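# Split a magnet block stack into two equal stacks

## Task

Divide the tall stack of magnet blocks into two tidy stacks of the same height, both standing on the bench, without disturbing the neighbouring row of blocks, which must stay upright and roughly grouped. Everything must stand on its own at the end, not be propped up by the robot. Finally, release all blocks and move the grippers away.

## Robot and tools

Robot: two six-joint arms with parallel-jaw grippers, named left_arm and right_arm. These are names only, not image sides. Their bases sit in the scene frame at left_arm (-0.021, +0.329, 0) m, quat_wxyz (+0.995, 0, 0, +0.100), and right_arm (+0.049, -0.307, 0) m, quat_wxyz (+0.997, 0, 0, -0.073).

Scene frame: origin on the tabletop midway between the arms, +x out across the table, +z up, left_arm on the +y side. Each result has a state line per arm giving end_effector_position (metres) and end_effector_quat_wxyz in this frame. That point lies between the finger pads, roughly 1 cm short of the fingertips. The fingers extend along the gripper's +z and close along its y axis. Reported hand positions can be somewhat off, more so when the arm reaches far.

Tool execute_actions, argument actions: a list holding at most one item. An empty list just reports the state and includes pictures. A motion item is {"rows": [...], "steps": n}: n from 7 to 15 control steps of 1/30 s (15 if omitted), with 1 to 15 rows. Each row drives one step and the final row repeats for the remaining steps. A wait item is {"steps": n} with n up to 300 and no rows; it sends nothing new. Optional pictures: true adds camera images. A refused call moves nothing.

Every row is a single flat list of 14 numbers covering both arms, even if one arm stays still: left_arm waist, shoulder, elbow, wrist pitch, wrist yaw, wrist roll, opening, then the same seven for right_arm. The six joint values are absolute target angles in radians, in the same form as the Joint positions line, not offsets. Ranges per arm: waist -2.618 to 3.054, shoulder 0.000 to 3.142, elbow 0.000 to 3.142, wrist pitch -1.571 to 1.571, wrist yaw -1.571 to 1.571, wrist roll -2.094 to 2.094. True ends may differ by up to 0.036 rad. A target beyond an end by more than 0.036 rad, and beyond the current angle, gets the call refused; targets past the real end are clipped and the result may say "joint sent to its limit", possibly referring to an earlier action. Absence of that message does not prove there is room left. The opening is an absolute command from -1 (closed) to +1 (fully open, 0.094 m pad gap).

Motion is speed-limited: each step the target is kept near the measured angle (waist 0.202, shoulder 0.258, elbow 0.238, wrist pitch 0.573, wrist yaw and roll 0.522 rad), and whole-arm targets are scaled back if they would move the gripper over 70 mm from where it is. Far goals therefore take several calls. The last 7 steps of each action run after the result is returned, while you are composing your reply; the simulation keeps going then, and arms keep heading for the last target until they settle or a step is HELD.

Result lines: Joint positions and Joint velocities give, per arm, the six joints (rad, rad/s) then the pad gap (m, m/s). grip_measured is the finger opening on the command scale; each gripper can read off by about 1 mm. To hold a block, command an opening below grip_measured, about 0.03 below for a firm grip, less for a gentle one. Pads push with roughly 50 to 62 N at most. "joint command not followed" means a clearance check altered or blocked joint targets on some steps; HELD marks steps where your row was not sent, wholly or partly. Joint torques follow joint order, are never zero even unloaded, and carry offsets and noise. A MOTOR HOT warning appears from 75 °C; at 90 °C the arm is halted for 10 s, and at 100 °C that arm and its gripper go limp and fall (OVER-TEMPERATURE FAULT). Avoid holding loads longer than needed.

Tool zoom_image: camera (cam_head_left, cam_head_right, cam_left_wrist, cam_right_wrist, each 504x504) and region [x0, y0, x1, y1] in image pixels from the top-left, at most 504 by 504. It gives a finer view of the latest image. Calibration data (intrinsics, distortion, T_world_to_cam) are provided per camera; wrist-camera poses follow the arm joints and all can be slightly off.

Tool read_manual: optional section "licences"; returns URDF licence text only, no motion.

Tool finished_scene: scene, the number of the scene being ended. It is final and reports whether the goal was met; the next scene's task then follows. Replying without any tool call ends everything.

Cautions: small external tugs or pushes may occur on held or loose items. Never let blocks leave the table, and avoid dropping, slipping, slamming, or pushing hard. Do not let the two arms collide or press on each other. Keep clear of the adjacent row so it stays standing. Let go fully and retract before finishing.

Each tool is called after ">>>" as a command line: name --argument value for each argument, lists and objects as JSON in quotes; but a table of rows of numbers goes row by row, as --pt "numbers of a row", without its own name.

## Session

>>> execute_actions --actions '[]'

Scene clock: 0.00 s of 4600.00 s.
left_arm: end_effector_position=(+0.2079, +0.3457, +0.1646) grip_measured=+1.000 end_effector_quat_wxyz=(+0.123, -0.278, +0.872, -0.384) | right_arm: end_effector_position=(+0.4964, -0.2453, +0.2763) grip_measured=+1.000 end_effector_quat_wxyz=(+0.485, -0.161, +0.859, +0.019)
Joint positions: left_arm=[ 0.478  1.304  0.991 -1.324  0.828  0.091  0.094] | right_arm=[ 0.236  1.462  1.328 -0.427 -0.113 -0.217  0.094]
Joint velocities: left_arm=[ 0.007 -0.012 -0.022  0.022  0.051  0.037  0.   ] | right_arm=[-0.017 -0.002 -0.007  0.037 -0.066 -0.11   0.   ]
Joint torques (N m, as the arm reports them, + toward a larger angle): no reading

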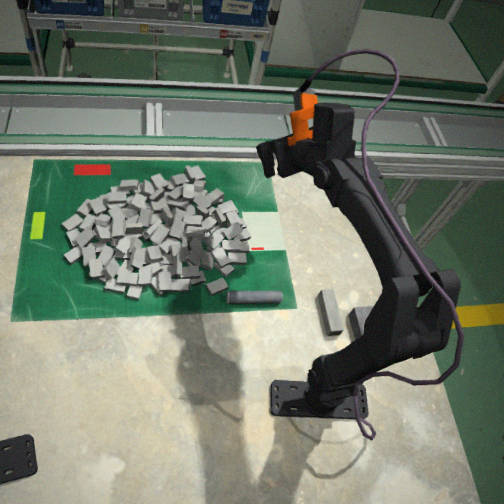

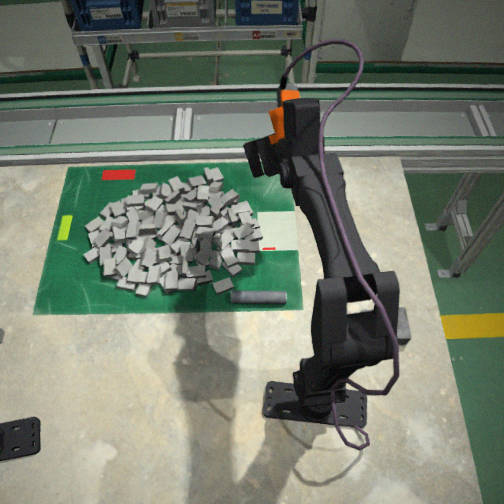

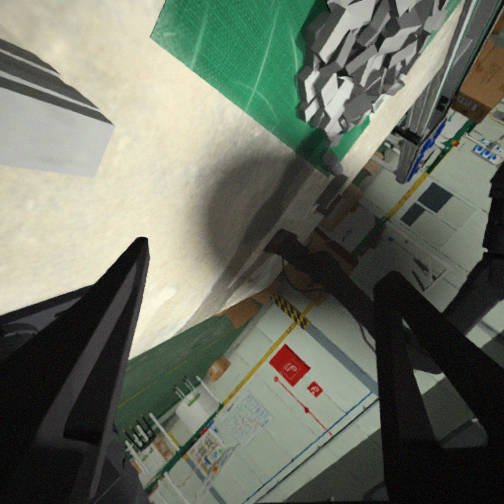

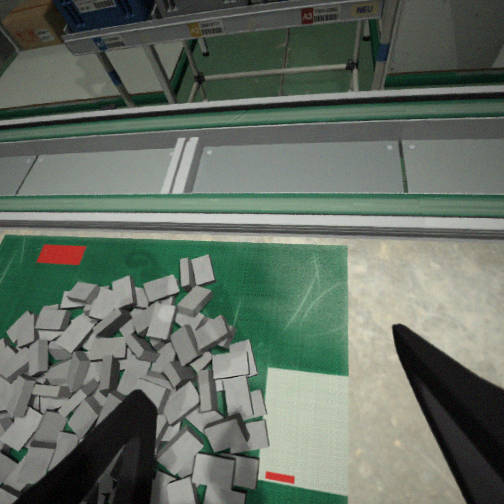

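>>> zoom_image --camera "cam_head_left" --region '[280, 260, 420, 400]'

>>> zoom_image --camera "cam_left_wrist" --region '[250, 130, 400, 280]'

>>> zoom_image --camera "cam_left_wrist" --region '[0, 20, 200, 220]'

Region (280, 260, 420, 400) of cam_head_left's 504x504 image, scaled by 3.600, with more detail than that image has.

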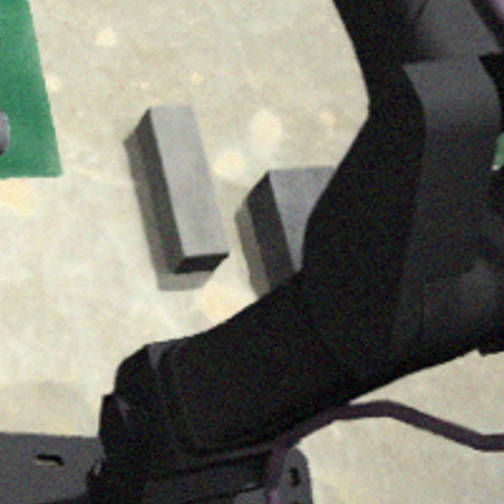

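Region (250, 130, 400, 280) of cam_left_wrist's 504x504 image, scaled by 3.360, with more detail than that image has.

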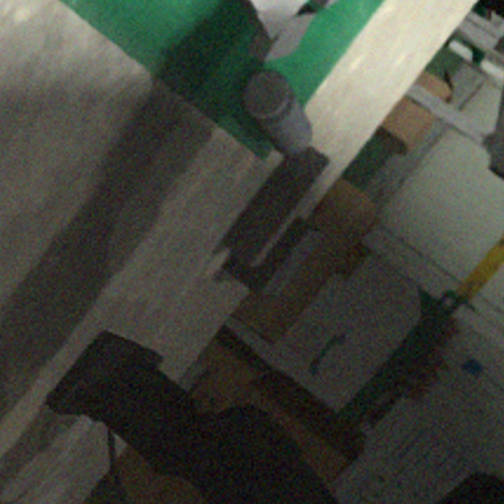

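Region (0, 20, 200, 220) of cam_left_wrist's 504x504 image, scaled by 2.520, with more detail than that image has.

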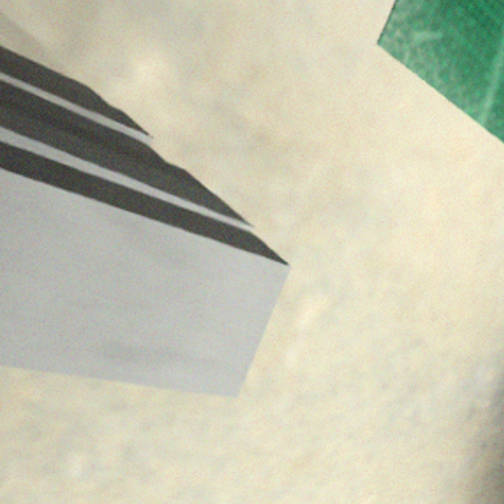

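>>> zoom_image --camera "cam_head_right" --region '[340, 270, 460, 390]'

>>> zoom_image --camera "cam_head_right" --region '[0, 290, 100, 390]'

Region (340, 270, 460, 390) of cam_head_right's 504x504 image, scaled by 4.200, with more detail than that image has.

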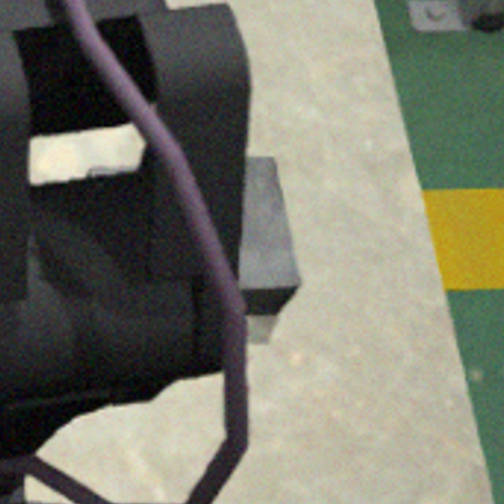

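Region (0, 290, 100, 390) of cam_head_right's 504x504 image, scaled by 5.040, with more detail than that image has.

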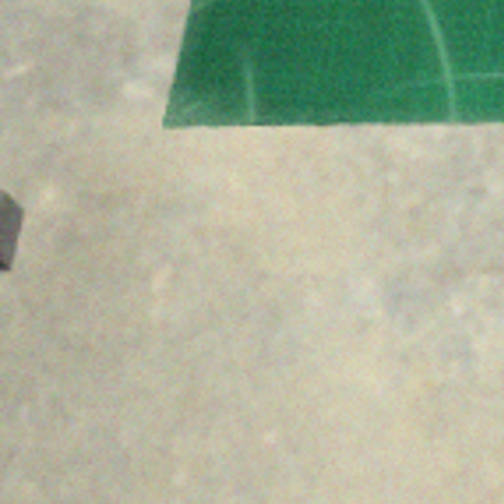

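>>> execute_actions --actions '[{"rows": [[0.478,1.29,1.0,-1.324,0.828,0.091,1,0.26,1.455,1.31,-0.41,-0.11,-0.21,1],[0.478,1.27,1.01,-1.324,0.828,0.091,1,0.29,1.445,1.29,-0.395,-0.108,-0.207,1],[0.478,1.245,1.02,-1.324,0.828,0.091,1,0.33,1.435,1.265,-0.37,-0.105,-0.2,1],[0.478,1.215,1.03,-1.324,0.828,0.091,1,0.37,1.42,1.24,-0.345,-0.1,-0.195,1],[0.478,1.185,1.045,-1.324,0.828,0.091,1,0.41,1.41,1.21,-0.32,-0.097,-0.187,1],[0.478,1.155,1.06,-1.324,0.828,0.091,1,0.45,1.395,1.185,-0.295,-0.094,-0.18,1],[0.478,1.125,1.07,-1.324,0.828,0.091,1,0.49,1.385,1.155,-0.27,-0.09,-0.173,1],[0.478,1.095,1.085,-1.324,0.828,0.091,1,0.53,1.37,1.13,-0.245,-0.087,-0.167,1],[0.478,1.065,1.1,-1.324,0.828,0.091,1,0.57,1.36,1.1,-0.22,-0.083,-0.16,1],[0.478,1.035,1.11,-1.324,0.828,0.091,1,0.61,1.345,1.075,-0.195,-0.08,-0.153,1],[0.47,1.005,1.12,-1.32,0.81,0.09,1,0.65,1.335,1.045,-0.17,-0.076,-0.146,1],[0.46,0.975,1.13,-1.32,0.79,0.09,1,0.69,1.32,1.02,-0.15,-0.072,-0.139,1],[0.45,0.945,1.14,-1.32,0.76,0.085,1,0.73,1.31,0.99,-0.125,-0.069,-0.132,1],[0.44,0.915,1.15,-1.32,0.73,0.08,1,0.77,1.295,0.965,-0.1,-0.065,-0.125,1],[0.43,0.885,1.155,-1.315,0.7,0.075,1,0.81,1.285,0.94,-0.075,-0.062,-0.118,1]], "steps": 15}]'

Scene clock: 5.47 s of 4600.00 s.
left_arm: end_effector_position=(+0.2058, +0.3462, +0.1922) grip_measured=+1.000 end_effector_quat_wxyz=(+0.187, -0.249, +0.883, -0.351) | right_arm: end_effector_position=(+0.4660, -0.1560, +0.2534) grip_measured=+1.000 end_effector_quat_wxyz=(+0.486, -0.239, +0.838, +0.069)
Joint positions: left_arm=[ 0.478  1.178  1.023 -1.324  0.814  0.088  0.094] | right_arm=[ 0.453  1.418  1.189 -0.319 -0.095 -0.195  0.094]
Joint velocities: left_arm=[ 0.002 -0.955  0.422  0.022 -0.007 -0.007  0.   ] | right_arm=[ 1.316 -0.281 -0.838  0.491 -0.037  0.168  0.   ]
Joint torques (N m, as the arm reports them, + toward a larger angle): left_arm=[-0.03 -4.09 10.09  0.61  0.63  0.05] | right_arm=[-0.23 -8.24  7.22  1.39  0.09  0.1 ]
Steps of this call (steps 1 to 90: nothing new was sent; then 2.20 s passed at rest; steps 91 to 98: the first 8 steps of this action). Readings (joint positions):
91: left_arm=[0.478 1.304 0.991 -1.324 0.827 0.091] | right_arm=[0.238 1.462 1.328 -0.426 -0.113 -0.217]
92: left_arm=[0.478 1.303 0.991 -1.324 0.825 0.090] | right_arm=[0.244 1.462 1.324 -0.418 -0.110 -0.216]
94: left_arm=[0.478 1.286 0.991 -1.324 0.820 0.090] | right_arm=[0.284 1.454 1.297 -0.389 -0.101 -0.212]
98: the state above

>>> execute_actions --actions '[{"rows": [[0.41,0.86,1.157,-1.313,0.66,0.07,1,0.85,1.27,0.91,-0.05,-0.058,-0.11,1],[0.39,0.835,1.158,-1.31,0.615,0.065,1,0.9,1.255,0.878,-0.02,-0.054,-0.102,1],[0.365,0.81,1.159,-1.308,0.565,0.06,1,0.95,1.24,0.845,0.01,-0.05,-0.094,1],[0.34,0.785,1.16,-1.305,0.515,0.055,1,1.0,1.225,0.81,0.04,-0.045,-0.085,1],[0.315,0.76,1.161,-1.303,0.465,0.05,1,1.05,1.21,0.777,0.07,-0.04,-0.077,1],[0.29,0.735,1.162,-1.3,0.415,0.045,1,1.1,1.195,0.743,0.1,-0.036,-0.068,1],[0.265,0.71,1.163,-1.298,0.365,0.04,1,1.15,1.18,0.71,0.13,-0.031,-0.06,1],[0.24,0.685,1.164,-1.295,0.315,0.035,1,1.2,1.163,0.675,0.165,-0.027,-0.051,1],[0.22,0.66,1.165,-1.293,0.265,0.03,1,1.25,1.147,0.64,0.195,-0.022,-0.043,1],[0.2,0.635,1.166,-1.29,0.215,0.025,1,1.3,1.131,0.606,0.225,-0.018,-0.034,1],[0.18,0.61,1.167,-1.288,0.165,0.02,1,1.35,1.116,0.572,0.255,-0.013,-0.026,1],[0.16,0.585,1.168,-1.285,0.115,0.015,1,1.4,1.1,0.538,0.29,-0.009,-0.017,1],[0.14,0.56,1.169,-1.283,0.07,0.01,1,1.44,1.088,0.51,0.315,-0.005,-0.01,1],[0.125,0.54,1.17,-1.281,0.03,0.005,1,1.475,1.077,0.486,0.335,-0.002,-0.004,1],[0.11,0.52,1.17,-1.28,0,0,1,1.5,1.069,0.469,0.35,0,0,1]], "steps": 15}]'

>>> execute_actions --actions '[{"steps": 20}]' --pictures true

Scene clock: 6.60 s of 4600.00 s.
left_arm: end_effector_position=(+0.1647, +0.3349, +0.2633) grip_measured=+1.000 end_effector_quat_wxyz=(+0.354, -0.126, +0.917, -0.137) | right_arm: end_effector_position=(+0.2690, +0.0295, +0.2141) grip_measured=+1.000 end_effector_quat_wxyz=(+0.493, -0.430, +0.713, +0.253)
Joint positions: left_arm=[ 0.287  0.751  1.137 -1.319  0.481  0.052  0.094] | right_arm=[ 1.115  1.212  0.748  0.067 -0.043 -0.088  0.094]
Joint velocities: left_arm=[-0.725 -0.857  0.007 -0.007 -1.092 -0.11   0.   ] | right_arm=[ 1.541 -0.403 -1.013  0.681 -0.081  0.125  0.   ]
Joint torques (N m, as the arm reports them, + toward a larger angle): left_arm=[-0.14  0.3   8.88  1.85  0.31 -0.02] | right_arm=[-0.71 -6.    6.95  1.42  0.18  0.13]
Steps of this call (steps 1 to 7: the last 7 steps of your previous action; steps 8 to 26: the robot went on to your last target; steps 27 to 34: the first 8 steps of this action). Readings (joint positions):
27: left_arm=[0.435 0.885 1.137 -1.323 0.689 0.073] | right_arm=[0.820 1.309 0.945 -0.074 -0.071 -0.125]
28: left_arm=[0.424 0.882 1.137 -1.323 0.673 0.072] | right_arm=[0.833 1.302 0.932 -0.060 -0.064 -0.122]
30: left_arm=[0.386 0.858 1.137 -1.321 0.623 0.066] | right_arm=[0.897 1.274 0.883 -0.023 -0.050 -0.112]
34: the state above

Scene clock: 7.27 s of 4600.00 s.
left_arm: end_effector_position=(+0.1197, +0.3733, +0.2847) grip_measured=+1.000 end_effector_quat_wxyz=(+0.423, -0.138, +0.893, +0.062) | right_arm: end_effector_position=(+0.1254, +0.0572, +0.1909) grip_measured=+1.000 end_effector_quat_wxyz=(-0.467, +0.507, -0.618, -0.379)
Joint positions: left_arm=[ 0.12   0.525  1.147 -1.309  0.016  0.005  0.094] | right_arm=[ 1.499  1.096  0.476  0.34  -0.013 -0.009  0.094]
Joint velocities: left_arm=[-0.027 -0.012 -0.002  0.037 -0.154 -0.022  0.   ] | right_arm=[-0.007 -0.017  0.007  0.007  0.037  0.037  0.   ]
Joint torques (N m, as the arm reports them, + toward a larger angle): left_arm=[-0.84  2.85  7.68  2.37 -0.07 -0.04] | right_arm=[ 0.02 -5.06  7.08  1.53  0.13  0.1 ]
Kept back: nothing.
Steps of this call (steps 1 to 7: the last 7 steps of your previous action; steps 8 to 20: the robot went on to your last target). Readings (joint positions):
1: left_arm=[0.263 0.721 1.137 -1.318 0.440 0.048] | right_arm=[1.169 1.198 0.712 0.092 -0.042 -0.081]
2: left_arm=[0.241 0.692 1.137 -1.318 0.398 0.044] | right_arm=[1.221 1.183 0.676 0.118 -0.040 -0.074]
4: left_arm=[0.200 0.639 1.137 -1.316 0.308 0.036] | right_arm=[1.321 1.153 0.605 0.169 -0.034 -0.058]
8: left_arm=[0.131 0.549 1.138 -1.314 0.142 0.019] | right_arm=[1.478 1.103 0.494 0.259 -0.029 -0.032]
20: the state above
camera_calibration (this result's frames):
cam_left_wrist: T_world_to_cam=[[0.4297, -0.884084, 0.18372, 0.234871], [-0.902952, -0.422054, 0.0809206, 0.255041], [0.00599928, -0.200662, -0.979642, 0.457226], [0, 0, 0, 1]] pos_world=[0.126623, 0.407034, 0.384129]
cam_right_wrist: T_world_to_cam=[[0.898315, -0.267245, -0.348726, -0.027305], [-0.437156, -0.622944, -0.648718, 0.260857], [-0.0438694, 0.735201, -0.676428, 0.193627], [0, 0, 0, 1]] pos_world=[0.147058, 0.0128474, 0.290675]

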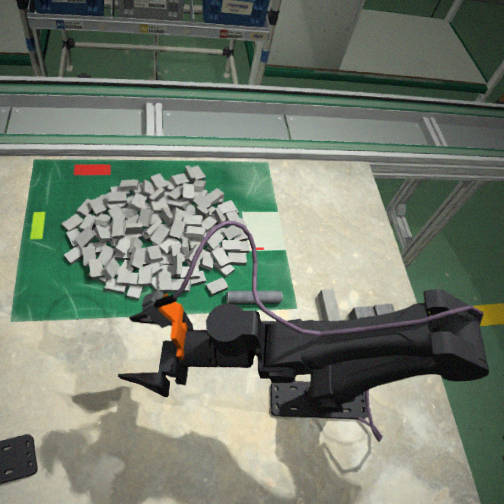

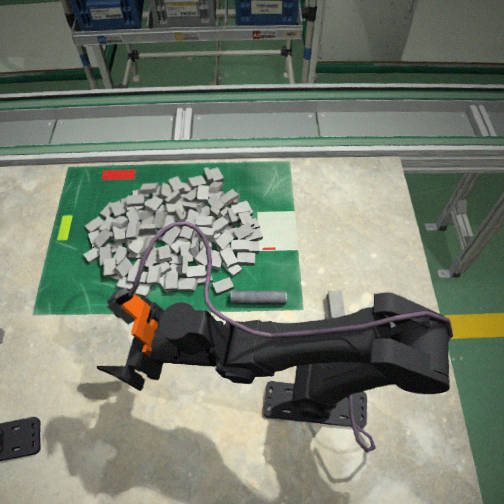

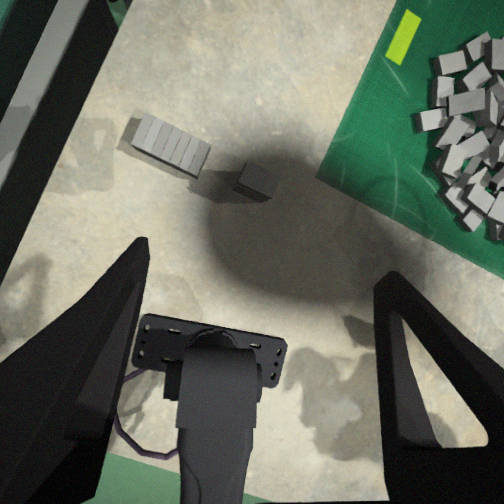

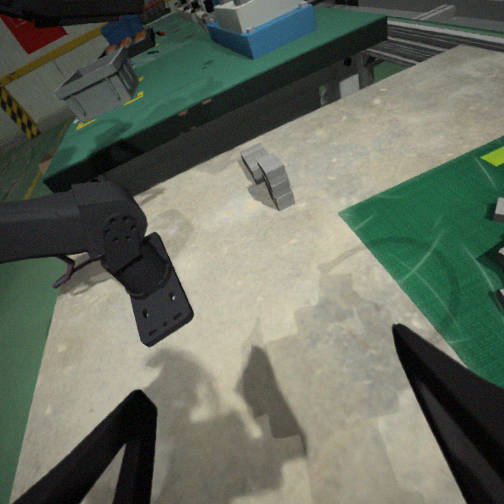

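>>> zoom_image --camera "cam_right_wrist" --region '[220, 130, 320, 230]'

>>> zoom_image --camera "cam_left_wrist" --region '[110, 90, 300, 230]'

Region (220, 130, 320, 230) of cam_right_wrist's 504x504 image, scaled by 5.040, with more detail than that image has.

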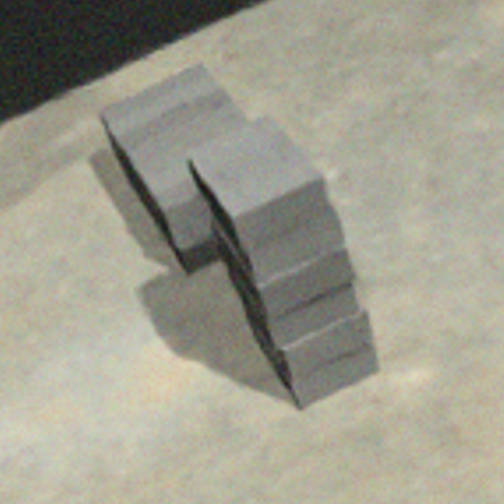

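Region (110, 90, 300, 230) of cam_left_wrist's 504x504 image, scaled by 2.653, with more detail than that image has; it fills the top 371 rows of this view, and the rest is white.

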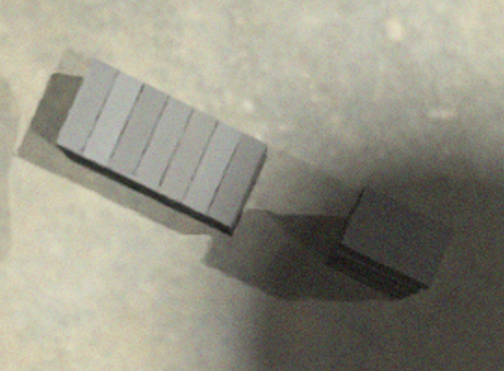

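>>> zoom_image --camera "cam_right_wrist" --region '[250, 148, 310, 216]'

>>> zoom_image --camera "cam_left_wrist" --region '[220, 145, 300, 215]'

Region (250, 148, 310, 216) of cam_right_wrist's 504x504 image, scaled by 7.412, with more detail than that image has; it fills the left 445 columns of this view, and the rest is white.

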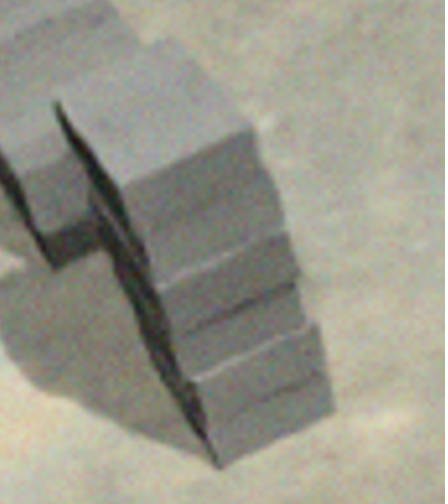

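Region (220, 145, 300, 215) of cam_left_wrist's 504x504 image, scaled by 6.300, with more detail than that image has; it fills the top 441 rows of this view, and the rest is white.

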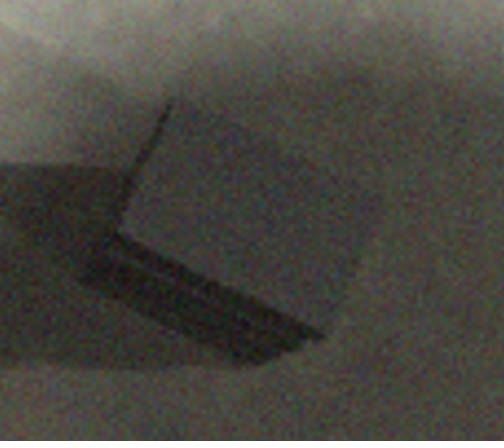

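>>> execute_actions --actions '[{"rows": [[0.11,0.522,1.17,-1.28,0,0,1,1.5,1.069,0.469,0.35,0,0,1],[0.109,0.53,1.169,-1.28,0,0.002,0.99,1.5,1.069,0.469,0.35,0,0,1],[0.107,0.542,1.168,-1.279,0,0.004,0.98,1.5,1.069,0.469,0.35,0,0,1],[0.105,0.558,1.166,-1.279,0,0.006,0.97,1.5,1.069,0.469,0.35,0,0,1],[0.102,0.579,1.164,-1.278,0,0.01,0.96,1.5,1.069,0.469,0.35,0,0,1],[0.098,0.604,1.162,-1.277,0,0.014,0.94,1.5,1.069,0.469,0.35,0,0,1],[0.094,0.633,1.159,-1.276,0,0.019,0.92,1.5,1.069,0.469,0.35,0,0,1],[0.09,0.666,1.155,-1.275,0,0.024,0.9,1.5,1.069,0.469,0.35,0,0,1],[0.085,0.702,1.152,-1.274,0,0.031,0.88,1.5,1.069,0.469,0.35,0,0,1],[0.08,0.741,1.148,-1.272,0,0.037,0.85,1.5,1.069,0.469,0.35,0,0,1],[0.074,0.782,1.144,-1.271,0,0.044,0.82,1.5,1.069,0.469,0.35,0,0,1],[0.068,0.825,1.14,-1.269,0,0.051,0.79,1.5,1.069,0.469,0.35,0,0,1],[0.062,0.87,1.135,-1.268,0,0.059,0.76,1.5,1.069,0.469,0.35,0,0,1],[0.055,0.915,1.131,-1.266,0,0.066,0.73,1.5,1.069,0.469,0.35,0,0,1],[0.049,0.962,1.126,-1.265,0,0.074,0.7,1.5,1.069,0.469,0.35,0,0,1]], "steps": 15}]'

>>> execute_actions --actions '[{"rows": [[0.043,1.008,1.121,-1.263,0,0.082,0.67,1.5,1.069,0.469,0.35,0,0,1],[0.036,1.053,1.117,-1.261,0,0.089,0.64,1.5,1.069,0.469,0.35,0,0,1],[0.03,1.098,1.112,-1.26,0,0.097,0.61,1.5,1.069,0.469,0.35,0,0,1],[0.024,1.141,1.108,-1.258,0,0.104,0.58,1.5,1.069,0.469,0.35,0,0,1],[0.019,1.182,1.104,-1.257,0,0.111,0.55,1.5,1.069,0.469,0.35,0,0,1],[0.013,1.221,1.1,-1.255,0,0.117,0.52,1.5,1.069,0.469,0.35,0,0,1],[0.008,1.257,1.097,-1.254,0,0.124,0.5,1.5,1.069,0.469,0.35,0,0,1],[0.004,1.29,1.093,-1.253,0,0.129,0.48,1.5,1.069,0.469,0.35,0,0,1],[0,1.319,1.09,-1.252,0,0.134,0.46,1.5,1.069,0.469,0.35,0,0,1],[-0.004,1.344,1.088,-1.251,0,0.138,0.44,1.5,1.069,0.469,0.35,0,0,1],[-0.007,1.365,1.086,-1.25,0,0.142,0.43,1.5,1.069,0.469,0.35,0,0,1],[-0.009,1.381,1.084,-1.25,0,0.144,0.41,1.5,1.069,0.469,0.35,0,0,1],[-0.011,1.393,1.083,-1.249,0,0.146,0.4,1.5,1.069,0.469,0.35,0,0,1],[-0.012,1.401,1.082,-1.249,0,0.148,0.4,1.5,1.069,0.469,0.35,0,0,1],[-0.012,1.403,1.082,-1.249,0,0.148,0.4,1.5,1.069,0.469,0.35,0,0,1]], "steps": 15}]'

>>> execute_actions --actions '[{"steps": 18}]' --pictures true

Scene clock: 15.67 s of 4600.00 s.
left_arm: end_effector_position=(+0.1305, +0.3762, +0.2760) grip_measured=+0.911 end_effector_quat_wxyz=(+0.393, -0.135, +0.908, +0.059) | right_arm: end_effector_position=(+0.1258, +0.0575, +0.1923) grip_measured=+1.000 end_effector_quat_wxyz=(-0.469, +0.505, -0.617, -0.380)
Joint positions: left_arm=[ 0.106  0.592  1.147 -1.307  0.007  0.007  0.09 ] | right_arm=[ 1.499  1.096  0.476  0.346 -0.011 -0.008  0.094]
Joint velocities: left_arm=[-0.115  0.808  0.007 -0.066 -0.007  0.051 -0.015] | right_arm=[-0.002  0.007  0.002 -0.022  0.066 -0.007  0.   ]
Joint torques (N m, as the arm reports them, + toward a larger angle): left_arm=[-0.66  4.54  6.64  2.32 -0.08  0.09] | right_arm=[ 0.   -5.03  7.1   1.55  0.14  0.1 ]
Steps of this call (steps 1 to 30: the robot went on to your last target; steps 31 to 90: nothing new was sent; then 5.13 s passed at rest; steps 91 to 98: the first 8 steps of this action). Readings (joint positions):
91: left_arm=[0.120 0.525 1.147 -1.309 0.007 0.004] | right_arm=[1.499 1.096 0.476 0.346 -0.011 -0.008]
92: left_arm=[0.120 0.525 1.147 -1.309 0.007 0.004] | right_arm=[1.499 1.096 0.476 0.346 -0.011 -0.008]
94: left_arm=[0.119 0.528 1.147 -1.309 0.007 0.004] | right_arm=[1.499 1.096 0.476 0.346 -0.011 -0.008]
98: the state above

Scene clock: 16.17 s of 4600.00 s.
left_arm: end_effector_position=(+0.1998, +0.3785, +0.1511) grip_measured=+0.491 end_effector_quat_wxyz=(+0.085, -0.063, +0.994, +0.011) | right_arm: end_effector_position=(+0.1259, +0.0575, +0.1923) grip_measured=+1.000 end_effector_quat_wxyz=(-0.469, +0.504, -0.617, -0.380)
Joint positions: left_arm=[ 0.021  1.238  1.109 -1.27   0.005  0.095  0.07 ] | right_arm=[ 1.499  1.096  0.476  0.346 -0.011 -0.008  0.094]
Joint velocities: left_arm=[-0.144  1.072 -0.144  0.051 -0.007  0.168 -0.018] | right_arm=[ 0.017 -0.012  0.002  0.007 -0.066 -0.022  0.   ]
Joint torques (N m, as the arm reports them, + toward a larger angle): left_arm=[-0.74 -3.8   6.46  0.91 -0.05  0.07] | right_arm=[ 0.05 -5.04  7.1   1.56  0.14  0.1 ]
Steps of this call (steps 1 to 7: the last 7 steps of your previous action; steps 8 to 15: the first 8 steps of this action). Readings (joint positions):
8: left_arm=[0.063 0.927 1.144 -1.288 0.005 0.047] | right_arm=[1.499 1.096 0.476 0.346 -0.011 -0.008]
9: left_arm=[0.056 0.974 1.140 -1.284 0.005 0.054] | right_arm=[1.499 1.096 0.476 0.346 -0.011 -0.008]
11: left_arm=[0.044 1.067 1.131 -1.278 0.005 0.068] | right_arm=[1.499 1.096 0.476 0.346 -0.011 -0.008]
15: the state above

Scene clock: 16.77 s of 4600.00 s.
left_arm: end_effector_position=(+0.1981, +0.3725, +0.1097) grip_measured=+0.403 end_effector_quat_wxyz=(-0.009, -0.028, +1.000, -0.004) | right_arm: end_effector_position=(+0.1259, +0.0575, +0.1923) grip_measured=+1.000 end_effector_quat_wxyz=(-0.469, +0.504, -0.617, -0.380)
Joint positions: left_arm=[-0.003  1.409  1.085 -1.267  0.005  0.141  0.066] | right_arm=[ 1.499  1.096  0.476  0.346 -0.011 -0.008  0.094]
Joint velocities: left_arm=[ 0.012 -0.007  0.002 -0.022 -0.037  0.022 -0.   ] | right_arm=[-0.002 -0.002  0.007  0.095  0.007  0.007  0.   ]
Joint torques (N m, as the arm reports them, + toward a larger angle): left_arm=[-0.71 -4.35  6.39  0.58 -0.04  0.07] | right_arm=[ 0.05 -5.07  7.1   1.57  0.14  0.1 ]
Kept back: nothing.
Steps of this call (steps 1 to 7: the last 7 steps of your previous action; steps 8 to 18: the robot went on to your last target). Readings (joint positions):
1: left_arm=[0.016 1.274 1.104 -1.269 0.005 0.102] | right_arm=[1.499 1.096 0.476 0.346 -0.011 -0.008]
2: left_arm=[0.012 1.307 1.099 -1.268 0.005 0.107] | right_arm=[1.499 1.096 0.476 0.346 -0.011 -0.008]
4: left_arm=[0.005 1.358 1.092 -1.267 0.005 0.118] | right_arm=[1.499 1.096 0.476 0.346 -0.011 -0.008]
8: left_arm=[-0.002 1.407 1.085 -1.267 0.005 0.132] | right_arm=[1.499 1.096 0.476 0.346 -0.011 -0.008]
18: the state above
camera_calibration (this result's frames):
cam_left_wrist: T_world_to_cam=[[0.28446, -0.958681, 0.00375314, 0.308984], [-0.541463, -0.15743, 0.825854, 0.0877583], [-0.791139, -0.236954, -0.563872, 0.410995], [0, 0, 0, 1]] pos_world=[0.284779, 0.40742, 0.158114]
cam_right_wrist: T_world_to_cam=[[0.897848, -0.267121, -0.350022, -0.0267848], [-0.438303, -0.617959, -0.6527, 0.262821], [-0.0419491, 0.739441, -0.671913, 0.193029], [0, 0, 0, 1]] pos_world=[0.147341, 0.0125243, 0.291867]

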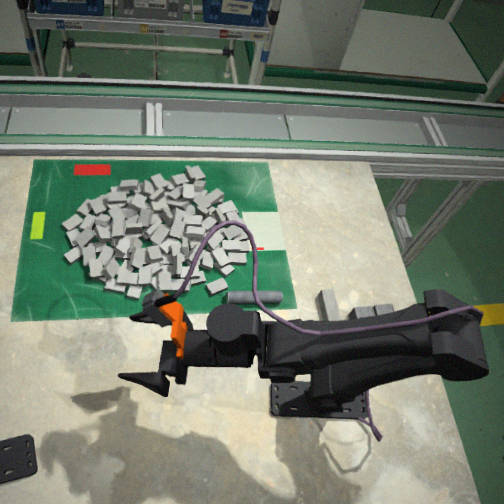

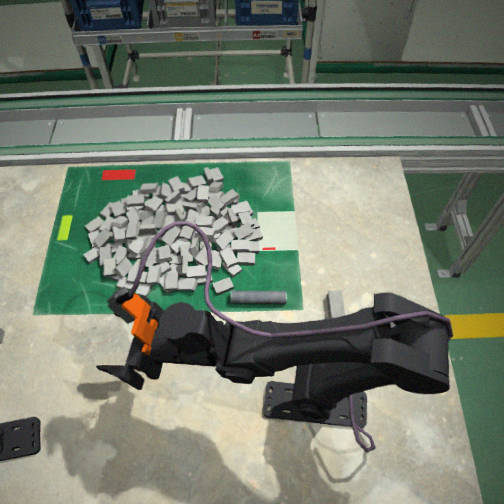

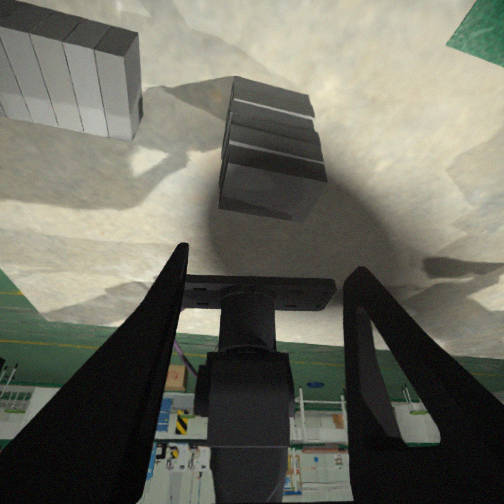

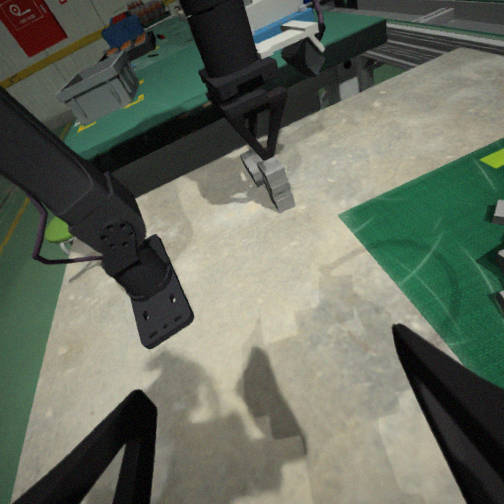

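>>> zoom_image --camera "cam_left_wrist" --region '[190, 60, 360, 230]'

>>> zoom_image --camera "cam_right_wrist" --region '[200, 80, 340, 220]'

Region (190, 60, 360, 230) of cam_left_wrist's 504x504 image, scaled by 2.965, with more detail than that image has.

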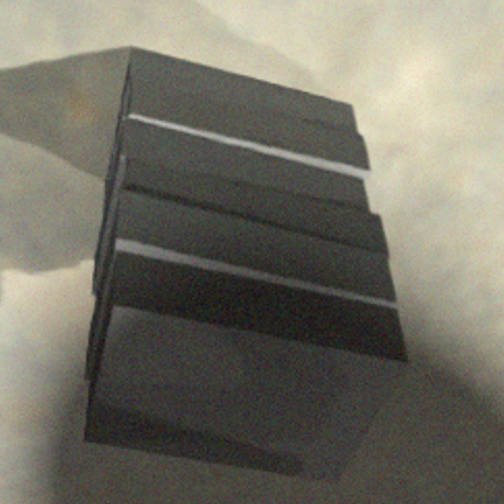

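Region (200, 80, 340, 220) of cam_right_wrist's 504x504 image, scaled by 3.600, with more detail than that image has.

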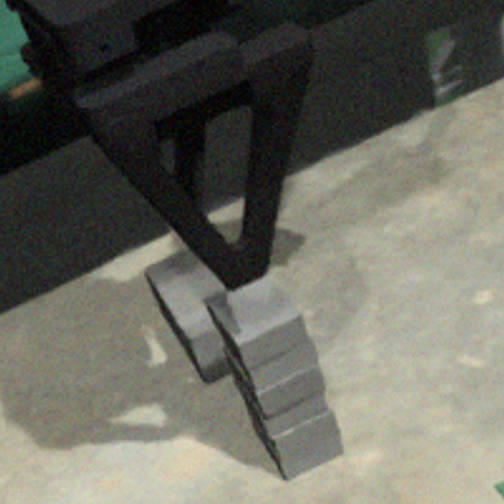

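>>> zoom_image --camera "cam_left_wrist" --region '[140, 220, 400, 340]'

Region (140, 220, 400, 340) of cam_left_wrist's 504x504 image, scaled by 1.938, with more detail than that image has; it fills the top 233 rows of this view, and the rest is white.

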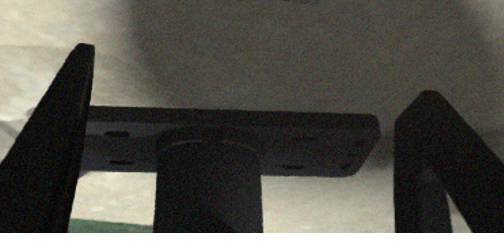

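>>> execute_actions --actions '[{"rows": [[-0.012,1.404,1.08,-1.246,0,0.148,0.4,1.5,1.069,0.469,0.35,0,0,1],[-0.012,1.405,1.074,-1.238,0,0.148,0.4,1.5,1.069,0.469,0.35,0,0,1],[-0.012,1.408,1.064,-1.224,-0.001,0.149,0.4,1.5,1.069,0.469,0.35,0,0,1],[-0.012,1.412,1.051,-1.206,-0.001,0.15,0.4,1.5,1.069,0.469,0.35,0,0,1],[-0.012,1.417,1.035,-1.184,-0.002,0.151,0.4,1.5,1.069,0.469,0.35,0,0,1],[-0.012,1.422,1.017,-1.159,-0.002,0.152,0.4,1.5,1.069,0.469,0.35,0,0,1],[-0.012,1.428,0.998,-1.132,-0.003,0.153,0.4,1.5,1.069,0.469,0.35,0,0,1],[-0.012,1.433,0.979,-1.105,-0.003,0.154,0.38,1.5,1.069,0.469,0.35,0,0,1],[-0.012,1.439,0.96,-1.078,-0.004,0.155,0.35,1.5,1.069,0.469,0.35,0,0,1],[-0.012,1.444,0.942,-1.053,-0.005,0.156,0.31,1.5,1.069,0.469,0.35,0,0,1],[-0.012,1.449,0.926,-1.031,-0.005,0.157,0.27,1.5,1.069,0.469,0.35,0,0,1],[-0.012,1.453,0.913,-1.013,-0.005,0.158,0.22,1.5,1.069,0.469,0.35,0,0,1],[-0.012,1.456,0.903,-0.999,-0.006,0.159,0.18,1.5,1.069,0.469,0.35,0,0,1],[-0.012,1.457,0.897,-0.991,-0.006,0.159,0.14,1.5,1.069,0.469,0.35,0,0,1],[-0.012,1.458,0.895,-0.988,-0.006,0.159,0.1,1.5,1.069,0.469,0.35,0,0,1]], "steps": 15}]'

>>> execute_actions --actions '[{"steps": 22}]' --pictures true

Scene clock: 22.23 s of 4600.00 s.
left_arm: end_effector_position=(+0.1981, +0.3726, +0.0935) grip_measured=+0.389 end_effector_quat_wxyz=(-0.008, -0.027, +1.000, -0.004) | right_arm: end_effector_position=(+0.1259, +0.0575, +0.1923) grip_measured=+1.000 end_effector_quat_wxyz=(-0.469, +0.504, -0.617, -0.380)
Joint positions: left_arm=[-0.003  1.413  1.024 -1.198  0.004  0.144  0.065] | right_arm=[ 1.499  1.096  0.476  0.346 -0.011 -0.008  0.094]
Joint velocities: left_arm=[ 0.007  0.105 -0.53   0.52  -0.007 -0.007 -0.013] | right_arm=[-0.022  0.002 -0.012  0.007 -0.037 -0.037  0.   ]
Joint torques (N m, as the arm reports them, + toward a larger angle): left_arm=[-0.72 -2.98  5.47  0.54 -0.08  0.08] | right_arm=[ 0.05 -5.06  7.13  1.56  0.13  0.1 ]
Steps of this call (steps 1 to 15: the robot went on to your last target; steps 16 to 90: nothing new was sent; then 2.20 s passed at rest; steps 91 to 98: the first 8 steps of this action). Readings (joint positions):
91: left_arm=[-0.003 1.409 1.085 -1.267 0.005 0.141] | right_arm=[1.499 1.096 0.476 0.346 -0.011 -0.008]
92: left_arm=[-0.003 1.409 1.085 -1.266 0.005 0.141] | right_arm=[1.499 1.096 0.476 0.346 -0.011 -0.008]
94: left_arm=[-0.003 1.409 1.079 -1.256 0.005 0.142] | right_arm=[1.499 1.096 0.476 0.346 -0.011 -0.008]
98: the state above

Scene clock: 22.97 s of 4600.00 s.
left_arm: end_effector_position=(+0.2032, +0.3743, +0.0528) grip_measured=+0.103 end_effector_quat_wxyz=(-0.002, -0.022, +1.000, -0.001) | right_arm: end_effector_position=(+0.1259, +0.0575, +0.1923) grip_measured=+1.000 end_effector_quat_wxyz=(-0.469, +0.504, -0.617, -0.380)
Joint positions: left_arm=[-0.003  1.46   0.898 -1.013  0.001  0.152  0.052] | right_arm=[ 1.499  1.096  0.476  0.346 -0.011 -0.008  0.094]
Joint velocities: left_arm=[-0.027 -0.012  0.007 -0.066 -0.037  0.037  0.001] | right_arm=[ 0.007  0.002  0.007  0.051  0.022 -0.051  0.   ]
Joint torques (N m, as the arm reports them, + toward a larger angle): left_arm=[-0.79 -4.42  6.19  0.66 -0.04  0.09] | right_arm=[ 0.03 -5.04  7.09  1.56  0.13  0.1 ]
Kept back: nothing.
Steps of this call (steps 1 to 7: the last 7 steps of your previous action; steps 8 to 22: the robot went on to your last target). Readings (joint positions):
1: left_arm=[-0.003 1.418 1.005 -1.179 0.004 0.145] | right_arm=[1.499 1.096 0.476 0.346 -0.011 -0.008]
2: left_arm=[-0.003 1.425 0.985 -1.159 0.004 0.146] | right_arm=[1.499 1.096 0.476 0.346 -0.011 -0.008]
4: left_arm=[-0.003 1.440 0.947 -1.118 0.003 0.148] | right_arm=[1.499 1.096 0.476 0.346 -0.011 -0.008]
8: left_arm=[-0.003 1.460 0.901 -1.062 0.002 0.151] | right_arm=[1.499 1.096 0.476 0.346 -0.011 -0.008]
22: the state above
camera_calibration (this result's frames):
cam_left_wrist: T_world_to_cam=[[0.273021, -0.962007, 0.00145476, 0.313075], [-0.555662, -0.156464, 0.816553, 0.140809], [-0.785302, -0.223745, -0.577269, 0.377984], [0, 0, 0, 1]] pos_world=[0.289598, 0.407784, 0.102765]
cam_right_wrist: T_world_to_cam=[[0.897848, -0.267121, -0.350022, -0.0267848], [-0.438303, -0.617959, -0.6527, 0.262821], [-0.0419491, 0.739441, -0.671913, 0.193029], [0, 0, 0, 1]] pos_world=[0.147341, 0.0125243, 0.291867]

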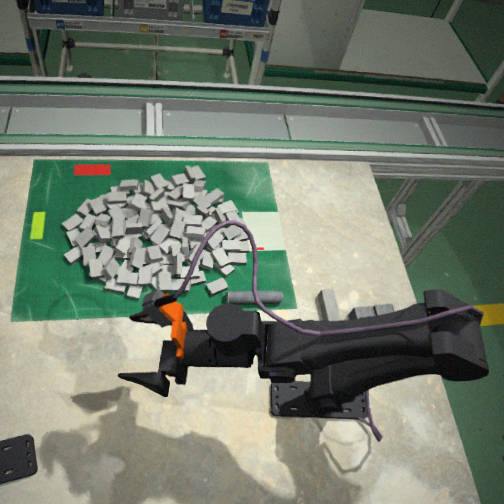

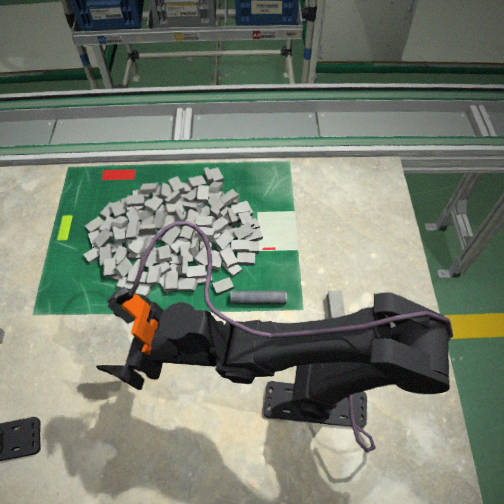

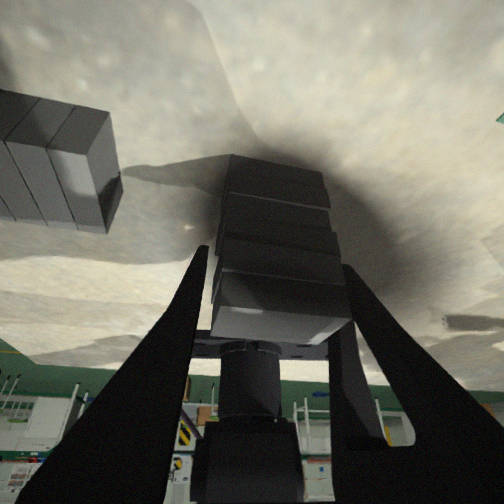

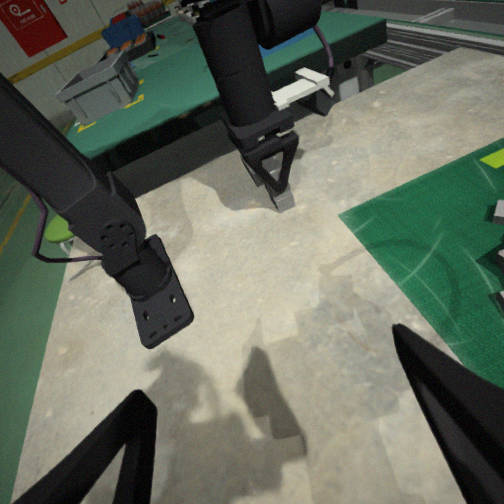

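>>> zoom_image --camera "cam_left_wrist" --region '[170, 140, 390, 360]'

>>> zoom_image --camera "cam_right_wrist" --region '[230, 130, 320, 220]'

Region (170, 140, 390, 360) of cam_left_wrist's 504x504 image, scaled by 2.291, with more detail than that image has.

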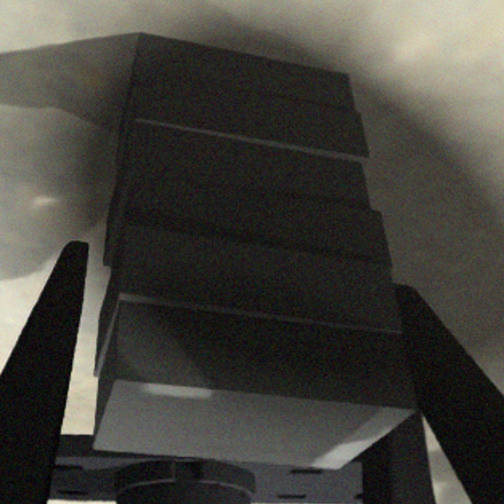

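Region (230, 130, 320, 220) of cam_right_wrist's 504x504 image, scaled by 5.600, with more detail than that image has.

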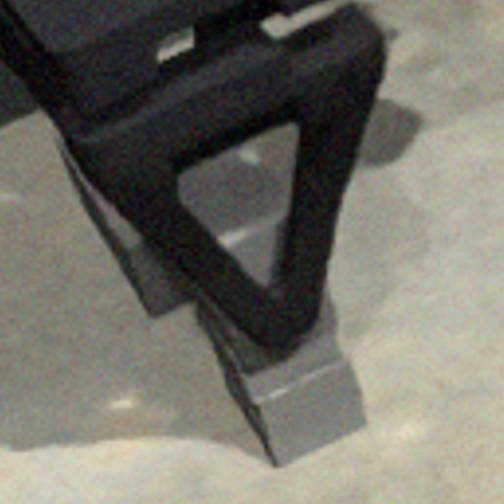

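>>> execute_actions --actions '[{"rows": [[-0.008,1.46,0.893,-0.984,-0.006,0.159,0.09,1.5,1.069,0.469,0.35,0,0,1],[-0.003,1.463,0.891,-0.979,-0.006,0.159,0.07,1.5,1.069,0.469,0.35,0,0,1],[0.002,1.466,0.888,-0.973,-0.006,0.159,0.05,1.5,1.069,0.469,0.35,0,0,1],[0.007,1.469,0.886,-0.968,-0.006,0.159,0.03,1.5,1.069,0.469,0.35,0,0,1],[0.01,1.47,0.885,-0.965,-0.006,0.159,0.0,1.5,1.069,0.469,0.35,0,0,1]], "steps": 12}]'

>>> execute_actions --actions '[{"steps": 10}]' --pictures true

Scene clock: 25.67 s of 4600.00 s.
left_arm: end_effector_position=(+0.2059, +0.3749, +0.0528) grip_measured=+0.014 end_effector_quat_wxyz=(+0.004, -0.022, +1.000, +0.000) | right_arm: end_effector_position=(+0.1259, +0.0575, +0.1923) grip_measured=+1.000 end_effector_quat_wxyz=(-0.469, +0.504, -0.617, -0.380)
Joint positions: left_arm=[-0.003  1.46   0.898 -1.002  0.     0.152  0.048] | right_arm=[ 1.499  1.096  0.476  0.346 -0.011 -0.007  0.094]
Joint velocities: left_arm=[-0.017  0.002 -0.012  0.066 -0.037 -0.037 -0.023] | right_arm=[-0.012 -0.002 -0.012  0.007  0.007  0.051  0.   ]
Joint torques (N m, as the arm reports them, + toward a larger angle): left_arm=[ 1.12 -3.57  5.22  0.7  -0.08  0.1 ] | right_arm=[ 0.03 -5.07  7.07  1.57  0.13  0.1 ]
Steps of this call (steps 1 to 15: the robot went on to your last target; steps 16 to 76: nothing new was sent; steps 77 to 81: the first 5 steps of this action). Readings (joint positions):
77: left_arm=[-0.003 1.460 0.898 -1.011 0.001 0.152] | right_arm=[1.499 1.096 0.476 0.346 -0.011 -0.007]
78: left_arm=[-0.003 1.460 0.898 -1.010 0.001 0.152] | right_arm=[1.499 1.096 0.476 0.346 -0.011 -0.007]
80: left_arm=[-0.003 1.460 0.898 -1.005 0.001 0.152] | right_arm=[1.499 1.096 0.476 0.346 -0.011 -0.007]
81: the state above

Scene clock: 26.00 s of 4600.00 s.
left_arm: end_effector_position=(+0.2090, +0.3755, +0.0528) grip_measured=+0.003 end_effector_quat_wxyz=(+0.010, -0.022, +1.000, +0.001) | right_arm: end_effector_position=(+0.1259, +0.0575, +0.1923) grip_measured=+1.000 end_effector_quat_wxyz=(-0.469, +0.504, -0.617, -0.380)
Joint positions: left_arm=[-0.003  1.46   0.898 -0.989  0.     0.152  0.047] | right_arm=[ 1.499  1.096  0.476  0.346 -0.011 -0.007  0.094]
Joint velocities: left_arm=[-0.012 -0.012 -0.002 -0.022 -0.037 -0.081 -0.002] | right_arm=[-0.002 -0.012 -0.002  0.037  0.022 -0.051  0.   ]
Joint torques (N m, as the arm reports them, + toward a larger angle): left_arm=[ 1.1  -3.61  5.29  0.72 -0.07  0.06] | right_arm=[ 0.05 -5.    7.16  1.56  0.13  0.11]
Kept back: nothing.
Steps of this call (steps 1 to 7: the last 7 steps of your previous action; steps 8 to 10: the robot went on to your last target). Readings (joint positions):
1: left_arm=[-0.003 1.460 0.898 -0.998 0.000 0.152] | right_arm=[1.499 1.096 0.476 0.346 -0.011 -0.007]
2: left_arm=[-0.003 1.460 0.898 -0.996 0.000 0.152] | right_arm=[1.499 1.096 0.476 0.346 -0.011 -0.007]
4: left_arm=[-0.003 1.460 0.898 -0.993 0.000 0.152] | right_arm=[1.499 1.096 0.476 0.346 -0.011 -0.007]
8: left_arm=[-0.003 1.460 0.898 -0.990 0.000 0.152] | right_arm=[1.499 1.096 0.476 0.346 -0.011 -0.007]
10: the state above
camera_calibration (this result's frames):
cam_left_wrist: T_world_to_cam=[[0.272973, -0.962017, 0.00294283, 0.312614], [-0.574379, -0.160525, 0.802696, 0.15033], [-0.771735, -0.220805, -0.596381, 0.379871], [0, 0, 0, 1]] pos_world=[0.29417, 0.408749, 0.104958]
cam_right_wrist: T_world_to_cam=[[0.897694, -0.267188, -0.350365, -0.0266957], [-0.438601, -0.617865, -0.652589, 0.262832], [-0.0421142, 0.739496, -0.671843, 0.193033], [0, 0, 0, 1]] pos_world=[0.147372, 0.0125146, 0.291856]

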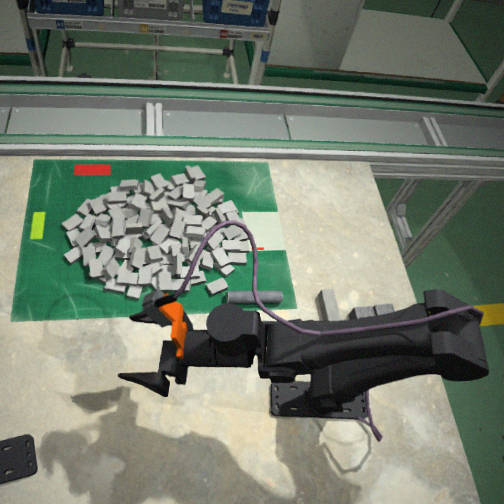

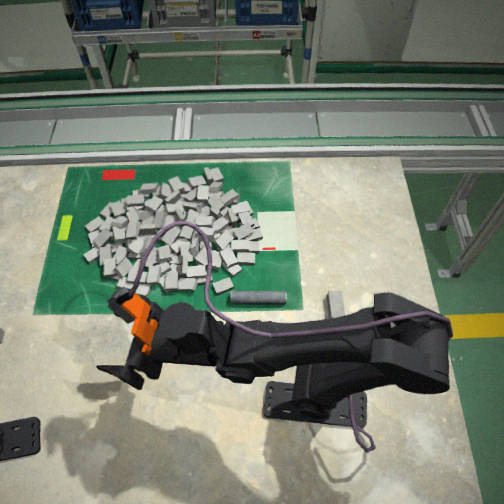

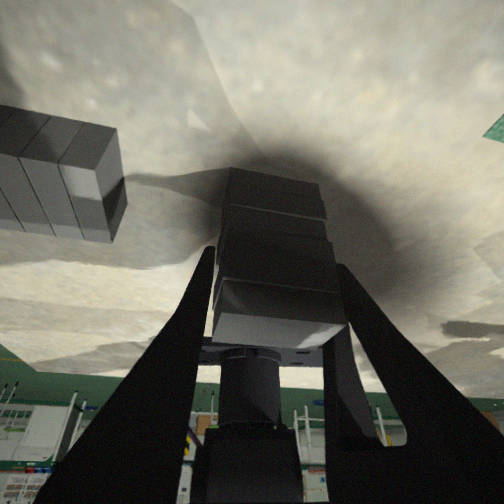

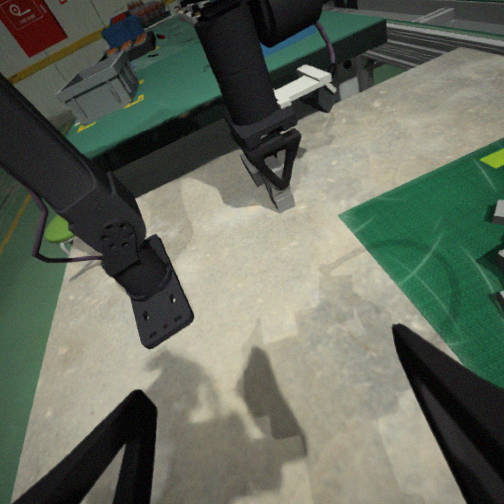

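>>> execute_actions --actions '[{"rows": [[0.004,1.478,0.877,-0.965,-0.006,0.159,0.0,1.5,1.069,0.469,0.35,0,0,1],[0.0,1.486,0.869,-0.965,-0.006,0.159,0.0,1.5,1.069,0.469,0.35,0,0,1],[-0.003,1.486,0.869,-0.965,-0.006,0.159,0.0,1.5,1.069,0.469,0.35,0,0,1],[-0.003,1.48,0.876,-0.965,-0.006,0.159,0.0,1.5,1.069,0.469,0.35,0,0,1],[-0.003,1.474,0.882,-0.965,-0.006,0.159,0.0,1.5,1.069,0.469,0.35,0,0,1],[-0.003,1.471,0.884,-0.965,-0.006,0.159,0.0,1.5,1.069,0.469,0.35,0,0,1]], "steps": 15}]'

Scene clock: 35.17 s of 4600.00 s.
left_arm: end_effector_position=(+0.2048, +0.3747, +0.0458) grip_measured=+0.003 end_effector_quat_wxyz=(-0.002, -0.022, +1.000, -0.001) | right_arm: end_effector_position=(+0.1259, +0.0575, +0.1923) grip_measured=+1.000 end_effector_quat_wxyz=(-0.469, +0.504, -0.617, -0.380)
Joint positions: left_arm=[-0.003  1.477  0.884 -0.982  0.     0.153  0.047] | right_arm=[ 1.499  1.096  0.476  0.346 -0.011 -0.007  0.094]
Joint velocities: left_arm=[-0.012  0.002 -0.017  0.051 -0.037 -0.051 -0.001] | right_arm=[ 0.007  0.017 -0.007 -0.007 -0.051 -0.022  0.   ]
Joint torques (N m, as the arm reports them, + toward a larger angle): left_arm=[ 0.02 -4.82  6.45  0.63 -0.06  0.09] | right_arm=[ 0.02 -5.05  7.14  1.54  0.14  0.09]
Steps of this call (steps 1 to 30: the robot went on to your last target; steps 31 to 90: nothing new was sent; then 5.90 s passed at rest; steps 91 to 98: the first 8 steps of this action). Readings (joint positions):
91: left_arm=[-0.003 1.461 0.897 -0.987 0.000 0.153] | right_arm=[1.499 1.096 0.476 0.346 -0.011 -0.007]
92: left_arm=[-0.003 1.464 0.895 -0.985 0.000 0.153] | right_arm=[1.499 1.096 0.476 0.346 -0.011 -0.007]
94: left_arm=[-0.003 1.474 0.887 -0.984 0.000 0.153] | right_arm=[1.499 1.096 0.476 0.346 -0.011 -0.007]
98: the state above


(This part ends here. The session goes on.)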